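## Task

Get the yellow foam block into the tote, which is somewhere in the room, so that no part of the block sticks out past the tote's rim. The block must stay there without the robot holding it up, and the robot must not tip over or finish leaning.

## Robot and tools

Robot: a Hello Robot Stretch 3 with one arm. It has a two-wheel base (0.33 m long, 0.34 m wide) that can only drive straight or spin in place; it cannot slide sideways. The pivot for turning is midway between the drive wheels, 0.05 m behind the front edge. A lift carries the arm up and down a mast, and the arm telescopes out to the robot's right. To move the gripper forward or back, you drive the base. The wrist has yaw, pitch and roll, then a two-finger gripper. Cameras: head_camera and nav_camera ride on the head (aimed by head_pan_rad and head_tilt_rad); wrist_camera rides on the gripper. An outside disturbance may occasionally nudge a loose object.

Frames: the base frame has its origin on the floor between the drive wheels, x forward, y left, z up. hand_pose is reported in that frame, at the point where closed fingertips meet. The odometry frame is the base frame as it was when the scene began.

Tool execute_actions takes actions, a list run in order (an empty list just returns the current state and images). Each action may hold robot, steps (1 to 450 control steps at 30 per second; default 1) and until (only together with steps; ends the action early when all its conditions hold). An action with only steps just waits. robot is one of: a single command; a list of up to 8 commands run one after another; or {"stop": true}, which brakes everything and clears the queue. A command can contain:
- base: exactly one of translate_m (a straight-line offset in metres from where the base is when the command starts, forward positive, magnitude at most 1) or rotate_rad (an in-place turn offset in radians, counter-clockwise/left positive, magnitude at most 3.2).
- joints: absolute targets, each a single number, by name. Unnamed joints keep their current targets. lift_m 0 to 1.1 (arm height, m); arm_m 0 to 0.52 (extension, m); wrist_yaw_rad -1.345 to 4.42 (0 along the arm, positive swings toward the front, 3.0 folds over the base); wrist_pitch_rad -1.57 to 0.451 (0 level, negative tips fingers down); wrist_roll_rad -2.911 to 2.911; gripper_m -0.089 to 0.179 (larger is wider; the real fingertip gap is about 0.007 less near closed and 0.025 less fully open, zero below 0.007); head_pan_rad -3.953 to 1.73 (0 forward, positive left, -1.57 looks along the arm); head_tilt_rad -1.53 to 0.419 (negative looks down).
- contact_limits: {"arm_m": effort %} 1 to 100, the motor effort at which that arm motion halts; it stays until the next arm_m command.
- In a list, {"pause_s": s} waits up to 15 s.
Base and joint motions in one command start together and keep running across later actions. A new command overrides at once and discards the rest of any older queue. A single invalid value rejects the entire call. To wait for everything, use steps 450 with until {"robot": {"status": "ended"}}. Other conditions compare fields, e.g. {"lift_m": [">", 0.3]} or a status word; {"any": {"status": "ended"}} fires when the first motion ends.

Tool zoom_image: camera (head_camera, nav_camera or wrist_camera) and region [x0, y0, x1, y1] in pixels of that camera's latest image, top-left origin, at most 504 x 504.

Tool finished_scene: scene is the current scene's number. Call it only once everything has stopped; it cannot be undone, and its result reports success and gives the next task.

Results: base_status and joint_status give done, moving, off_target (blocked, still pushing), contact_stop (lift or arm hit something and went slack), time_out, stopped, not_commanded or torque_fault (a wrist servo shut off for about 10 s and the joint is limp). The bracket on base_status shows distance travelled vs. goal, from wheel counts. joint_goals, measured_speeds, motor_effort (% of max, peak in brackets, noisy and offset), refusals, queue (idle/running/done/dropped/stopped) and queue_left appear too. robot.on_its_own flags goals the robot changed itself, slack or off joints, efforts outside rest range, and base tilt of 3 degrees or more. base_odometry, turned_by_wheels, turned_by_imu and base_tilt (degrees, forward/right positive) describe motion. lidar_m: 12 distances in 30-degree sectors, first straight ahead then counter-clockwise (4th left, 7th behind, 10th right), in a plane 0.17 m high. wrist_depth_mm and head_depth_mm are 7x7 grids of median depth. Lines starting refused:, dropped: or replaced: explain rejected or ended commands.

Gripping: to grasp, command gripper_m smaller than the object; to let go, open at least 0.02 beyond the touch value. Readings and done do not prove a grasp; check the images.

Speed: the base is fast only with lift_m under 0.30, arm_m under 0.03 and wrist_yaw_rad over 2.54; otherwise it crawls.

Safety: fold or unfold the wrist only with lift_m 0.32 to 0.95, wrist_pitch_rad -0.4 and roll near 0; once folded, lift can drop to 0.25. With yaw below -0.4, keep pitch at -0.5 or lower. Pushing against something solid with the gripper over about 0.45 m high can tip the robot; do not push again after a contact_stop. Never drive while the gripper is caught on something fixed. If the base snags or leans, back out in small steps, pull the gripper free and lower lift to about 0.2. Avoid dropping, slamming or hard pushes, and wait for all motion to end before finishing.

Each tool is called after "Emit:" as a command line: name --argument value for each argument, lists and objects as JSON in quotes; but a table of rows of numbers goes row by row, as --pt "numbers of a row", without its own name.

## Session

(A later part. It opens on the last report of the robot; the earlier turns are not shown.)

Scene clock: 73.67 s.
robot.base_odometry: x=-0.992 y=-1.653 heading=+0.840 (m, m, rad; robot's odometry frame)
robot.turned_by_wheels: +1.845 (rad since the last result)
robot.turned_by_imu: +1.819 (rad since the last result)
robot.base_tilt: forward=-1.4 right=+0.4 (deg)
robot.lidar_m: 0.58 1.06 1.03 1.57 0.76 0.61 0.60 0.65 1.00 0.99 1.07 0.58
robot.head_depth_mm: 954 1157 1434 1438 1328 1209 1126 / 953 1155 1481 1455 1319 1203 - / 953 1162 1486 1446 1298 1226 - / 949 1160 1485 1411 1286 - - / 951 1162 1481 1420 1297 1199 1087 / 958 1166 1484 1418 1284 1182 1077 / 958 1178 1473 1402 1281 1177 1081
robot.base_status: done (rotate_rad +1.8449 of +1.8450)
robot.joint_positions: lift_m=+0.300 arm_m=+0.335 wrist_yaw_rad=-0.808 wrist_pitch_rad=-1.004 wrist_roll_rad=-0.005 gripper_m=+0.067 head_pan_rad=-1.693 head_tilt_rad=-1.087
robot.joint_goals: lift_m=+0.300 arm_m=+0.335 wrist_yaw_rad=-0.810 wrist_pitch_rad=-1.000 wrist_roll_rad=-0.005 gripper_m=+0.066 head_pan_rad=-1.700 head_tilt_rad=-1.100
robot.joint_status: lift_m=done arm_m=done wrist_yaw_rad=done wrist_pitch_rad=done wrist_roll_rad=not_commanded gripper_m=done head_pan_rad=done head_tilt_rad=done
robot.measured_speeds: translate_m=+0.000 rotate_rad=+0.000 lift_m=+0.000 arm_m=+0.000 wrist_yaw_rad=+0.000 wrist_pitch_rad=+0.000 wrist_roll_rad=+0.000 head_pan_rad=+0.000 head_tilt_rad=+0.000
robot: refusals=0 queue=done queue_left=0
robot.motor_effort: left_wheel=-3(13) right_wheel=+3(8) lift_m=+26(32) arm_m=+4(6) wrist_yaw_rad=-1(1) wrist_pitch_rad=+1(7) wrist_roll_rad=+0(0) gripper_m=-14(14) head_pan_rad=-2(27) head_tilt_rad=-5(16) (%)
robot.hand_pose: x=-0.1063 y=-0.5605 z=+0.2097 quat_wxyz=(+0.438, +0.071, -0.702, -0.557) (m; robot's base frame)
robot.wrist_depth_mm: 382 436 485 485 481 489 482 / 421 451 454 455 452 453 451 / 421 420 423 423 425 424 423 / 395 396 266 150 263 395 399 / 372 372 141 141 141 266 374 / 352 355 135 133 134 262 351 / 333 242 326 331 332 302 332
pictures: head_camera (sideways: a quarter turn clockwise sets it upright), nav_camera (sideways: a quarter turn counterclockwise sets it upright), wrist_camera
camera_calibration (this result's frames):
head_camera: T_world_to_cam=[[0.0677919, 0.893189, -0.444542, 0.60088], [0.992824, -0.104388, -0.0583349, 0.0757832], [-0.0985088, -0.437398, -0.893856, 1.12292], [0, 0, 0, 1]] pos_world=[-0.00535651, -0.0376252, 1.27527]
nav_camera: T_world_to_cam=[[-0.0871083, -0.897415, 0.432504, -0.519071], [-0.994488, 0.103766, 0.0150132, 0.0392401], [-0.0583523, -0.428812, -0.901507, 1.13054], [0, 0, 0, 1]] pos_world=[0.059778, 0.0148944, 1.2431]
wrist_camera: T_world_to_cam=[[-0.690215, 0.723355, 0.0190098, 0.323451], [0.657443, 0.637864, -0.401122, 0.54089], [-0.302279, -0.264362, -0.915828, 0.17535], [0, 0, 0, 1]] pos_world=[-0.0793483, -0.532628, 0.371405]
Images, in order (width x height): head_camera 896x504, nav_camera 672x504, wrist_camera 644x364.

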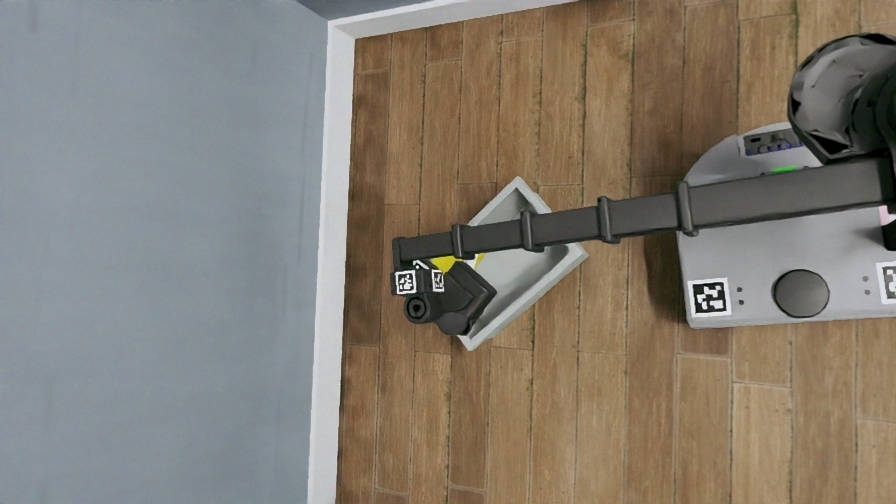

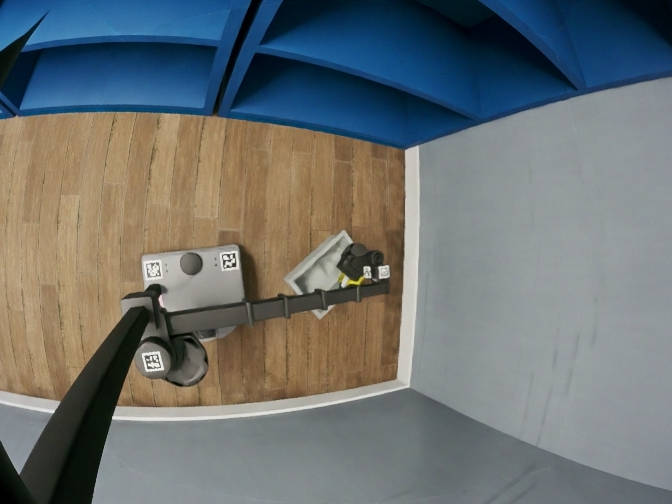

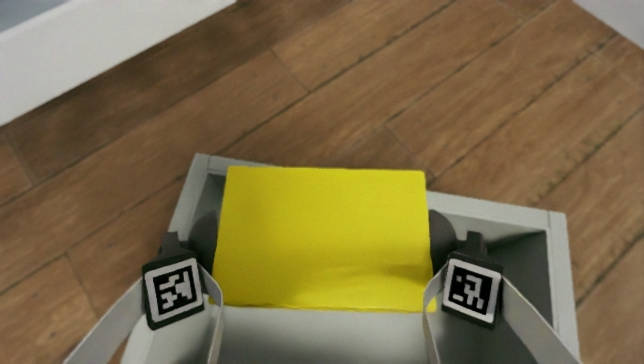

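Emit:
execute_actions --actions '[{"robot": [{"joints": {"arm_m": 0.312, "wrist_yaw_rad": -0.95, "lift_m": 0.27}}, {"joints": {"lift_m": 0.19}}], "steps": 300, "until": {"robot": {"status": "ended"}}}]'

Scene clock: 76.33 s.
robot.base_odometry: x=-0.992 y=-1.653 heading=+0.840 (m, m, rad; robot's odometry frame)
robot.turned_by_wheels: +0.000 (rad since the last result)
robot.turned_by_imu: +0.000 (rad since the last result)
robot.base_tilt: forward=-1.5 right=+0.3 (deg)
robot.lidar_m: 0.58 1.06 1.02 1.58 0.76 0.61 0.60 0.65 1.00 0.99 1.08 0.58
robot.head_depth_mm: 952 1160 1438 1436 1338 1206 1112 / 957 1162 1495 1452 1307 1196 - / 956 1160 1491 1437 1299 1215 - / 953 1159 1489 1462 1281 - - / 959 1160 1489 1440 1292 1201 1084 / 960 1170 1486 1417 1282 1178 1090 / 959 1171 1468 1406 1268 1170 1076
robot.base_status: done (rotate_rad +1.8449 of +1.8450)
robot.joint_positions: lift_m=+0.190 arm_m=+0.312 wrist_yaw_rad=-0.947 wrist_pitch_rad=-1.005 wrist_roll_rad=-0.005 gripper_m=+0.067 head_pan_rad=-1.693 head_tilt_rad=-1.087
robot.joint_goals: lift_m=+0.190 arm_m=+0.312 wrist_yaw_rad=-0.950 wrist_pitch_rad=-1.000 wrist_roll_rad=-0.005 gripper_m=+0.066 head_pan_rad=-1.700 head_tilt_rad=-1.100
robot.joint_status: lift_m=done arm_m=done wrist_yaw_rad=done wrist_pitch_rad=done wrist_roll_rad=not_commanded gripper_m=done head_pan_rad=done head_tilt_rad=done
robot.measured_speeds: translate_m=+0.000 rotate_rad=+0.000 lift_m=+0.000 arm_m=+0.000 wrist_yaw_rad=+0.000 wrist_pitch_rad=+0.000 wrist_roll_rad=+0.000 head_pan_rad=+0.000 head_tilt_rad=+0.000
robot: refusals=0 queue=done queue_left=0
robot.motor_effort: left_wheel=-2(2) right_wheel=+2(2) lift_m=+26(27) arm_m=-4(8) wrist_yaw_rad=-1(2) wrist_pitch_rad=+1(1) wrist_roll_rad=+0(0) gripper_m=-13(14) head_pan_rad=-2(2) head_tilt_rad=-5(5) (%)
robot.hand_pose: x=-0.1166 y=-0.5255 z=+0.0996 quat_wxyz=(+0.398, +0.022, -0.706, -0.586) (m; robot's base frame)
robot.wrist_depth_mm: 342 342 343 344 344 343 345 / 175 175 173 173 173 320 319 / 180 205 202 198 194 190 171 / 181 248 241 150 230 229 158 / 182 236 141 141 141 228 157 / 183 223 135 133 134 205 156 / 179 230 233 233 233 230 155
pictures: head_camera (sideways: a quarter turn clockwise sets it upright), nav_camera (sideways: a quarter turn counterclockwise sets it upright), wrist_camera
camera_calibration (this result's frames):
head_camera: T_world_to_cam=[[0.067792, 0.893189, -0.444542, 0.600881], [0.992824, -0.104388, -0.058335, 0.0757832], [-0.0985089, -0.437398, -0.893856, 1.12292], [0, 0, 0, 1]] pos_world=[-0.00535651, -0.0376252, 1.27527]
nav_camera: T_world_to_cam=[[-0.0871084, -0.897414, 0.432504, -0.519071], [-0.994488, 0.103766, 0.0150132, 0.0392401], [-0.0583524, -0.428812, -0.901507, 1.13054], [0, 0, 0, 1]] pos_world=[0.059778, 0.0148944, 1.2431]
wrist_camera: T_world_to_cam=[[-0.582542, 0.812579, 0.0190103, 0.352518], [0.740204, 0.540028, -0.400585, 0.439396], [-0.335773, -0.219286, -0.916063, 0.100477], [0, 0, 0, 1]] pos_world=[-0.0861487, -0.501702, 0.261357]
Images, in order (width x height): head_camera 896x504, nav_camera 672x504, wrist_camera 644x364.

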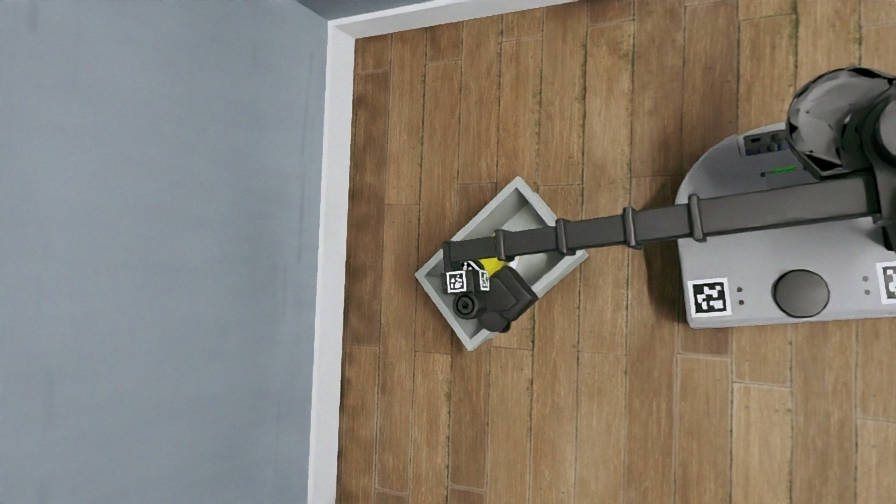

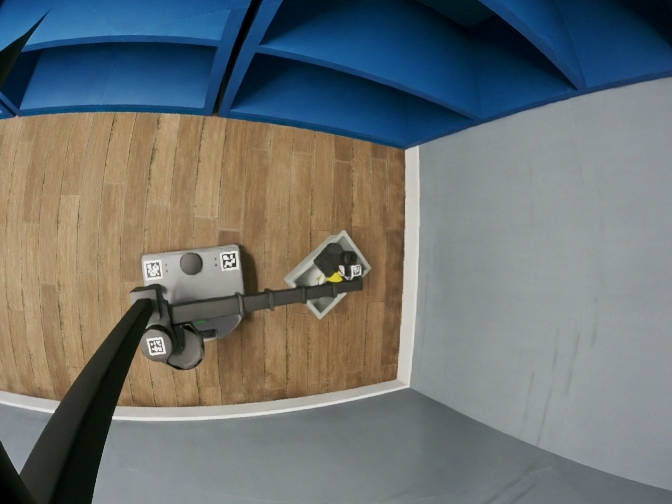

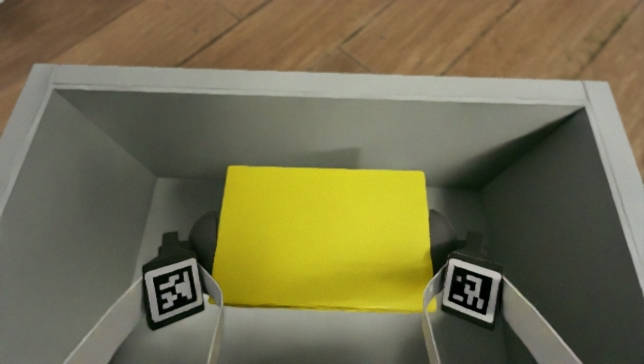

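Emit:
execute_actions --actions '[{"robot": [{"joints": {"lift_m": 0.122}}, {"joints": {"gripper_m": 0.13}}, {"joints": {"lift_m": 0.26}}], "steps": 300, "until": {"robot": {"status": "ended"}}}]'

Scene clock: 80.93 s.
robot.base_odometry: x=-0.992 y=-1.653 heading=+0.840 (m, m, rad; robot's odometry frame)
robot.turned_by_wheels: +0.000 (rad since the last result)
robot.turned_by_imu: -0.001 (rad since the last result)
robot.base_tilt: forward=-1.5 right=+0.3 (deg)
robot.lidar_m: 0.58 1.06 1.02 1.57 0.76 0.61 0.60 0.65 1.00 0.99 1.07 0.58
robot.head_depth_mm: 948 1168 1429 1436 1327 1214 1121 / 950 1157 1481 1469 1321 1197 - / 946 1161 1480 1442 1303 1223 - / 954 1163 1479 1469 1288 - - / 958 1165 1474 1444 1297 1190 1087 / 958 1163 1479 1409 1289 1182 1080 / 958 1157 1479 1402 1274 1160 1078
robot.base_status: done (rotate_rad +1.8449 of +1.8450)
robot.joint_positions: lift_m=+0.260 arm_m=+0.312 wrist_yaw_rad=-0.948 wrist_pitch_rad=-1.005 wrist_roll_rad=-0.005 gripper_m=+0.130 head_pan_rad=-1.693 head_tilt_rad=-1.087
robot.joint_goals: lift_m=+0.260 arm_m=+0.312 wrist_yaw_rad=-0.950 wrist_pitch_rad=-1.000 wrist_roll_rad=-0.005 gripper_m=+0.130 head_pan_rad=-1.700 head_tilt_rad=-1.100
robot.joint_status: lift_m=done arm_m=done wrist_yaw_rad=done wrist_pitch_rad=done wrist_roll_rad=not_commanded gripper_m=done head_pan_rad=done head_tilt_rad=done
robot.measured_speeds: translate_m=+0.000 rotate_rad=+0.000 lift_m=+0.000 arm_m=+0.000 wrist_yaw_rad=+0.000 wrist_pitch_rad=+0.000 wrist_roll_rad=+0.000 head_pan_rad=+0.000 head_tilt_rad=+0.000
robot: refusals=0 queue=done queue_left=0
robot.motor_effort: left_wheel=-3(1) right_wheel=+2(2) lift_m=+31(32) arm_m=-4(4) wrist_yaw_rad=-2(1) wrist_pitch_rad=+2(1) wrist_roll_rad=+0(0) gripper_m=+1(86) head_pan_rad=-2(2) head_tilt_rad=-5(6) (%)
robot.hand_pose: x=-0.1166 y=-0.5255 z=+0.1694 quat_wxyz=(+0.398, +0.022, -0.706, -0.586) (m; robot's base frame)
robot.wrist_depth_mm: 402 432 433 432 435 437 440 / 402 401 404 408 402 405 406 / 375 376 376 377 377 378 378 / 353 249 281 274 266 238 356 / 333 228 331 330 331 220 336 / 311 - 308 269 311 - 315 / 298 267 295 296 297 231 300
pictures: head_camera (sideways: a quarter turn clockwise sets it upright), nav_camera (sideways: a quarter turn counterclockwise sets it upright), wrist_camera
camera_calibration (this result's frames):
head_camera: T_world_to_cam=[[0.067792, 0.893189, -0.444543, 0.600881], [0.992824, -0.104388, -0.058335, 0.0757832], [-0.0985089, -0.437398, -0.893856, 1.12292], [0, 0, 0, 1]] pos_world=[-0.00535651, -0.0376252, 1.27527]
nav_camera: T_world_to_cam=[[-0.0871084, -0.897414, 0.432504, -0.519071], [-0.994488, 0.103766, 0.0150132, 0.0392401], [-0.0583524, -0.428812, -0.901507, 1.13054], [0, 0, 0, 1]] pos_world=[0.059778, 0.0148944, 1.2431]
wrist_camera: T_world_to_cam=[[-0.582502, 0.812607, 0.0190103, 0.351203], [0.740248, 0.540003, -0.400537, 0.46732], [-0.335745, -0.219241, -0.916083, 0.164434], [0, 0, 0, 1]] pos_world=[-0.086148, -0.501694, 0.331138]
Images, in order (width x height): head_camera 896x504, nav_camera 672x504, wrist_camera 644x364.

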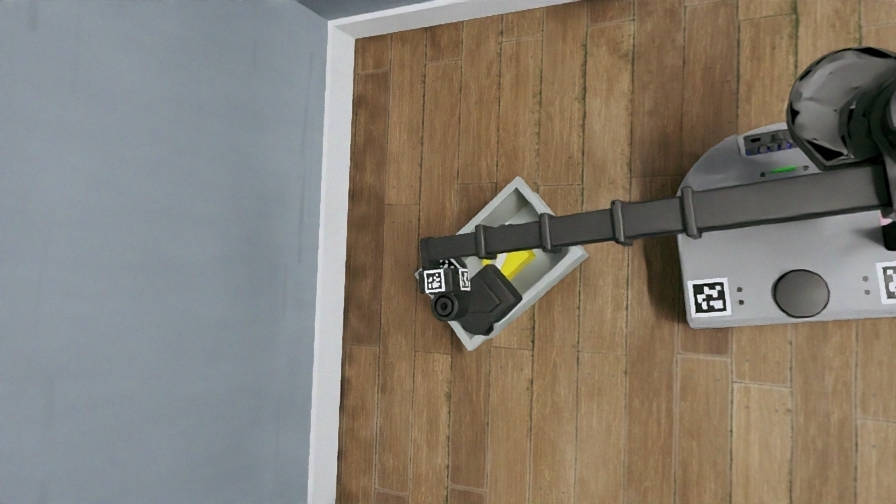

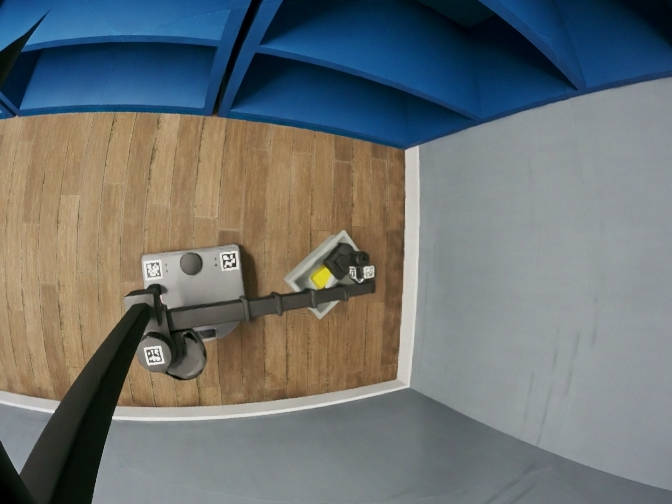

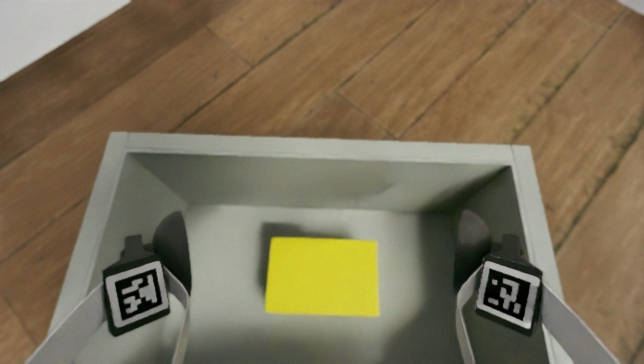

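Emit:
finished_scene --scene 2

The scene is finished: the task was done.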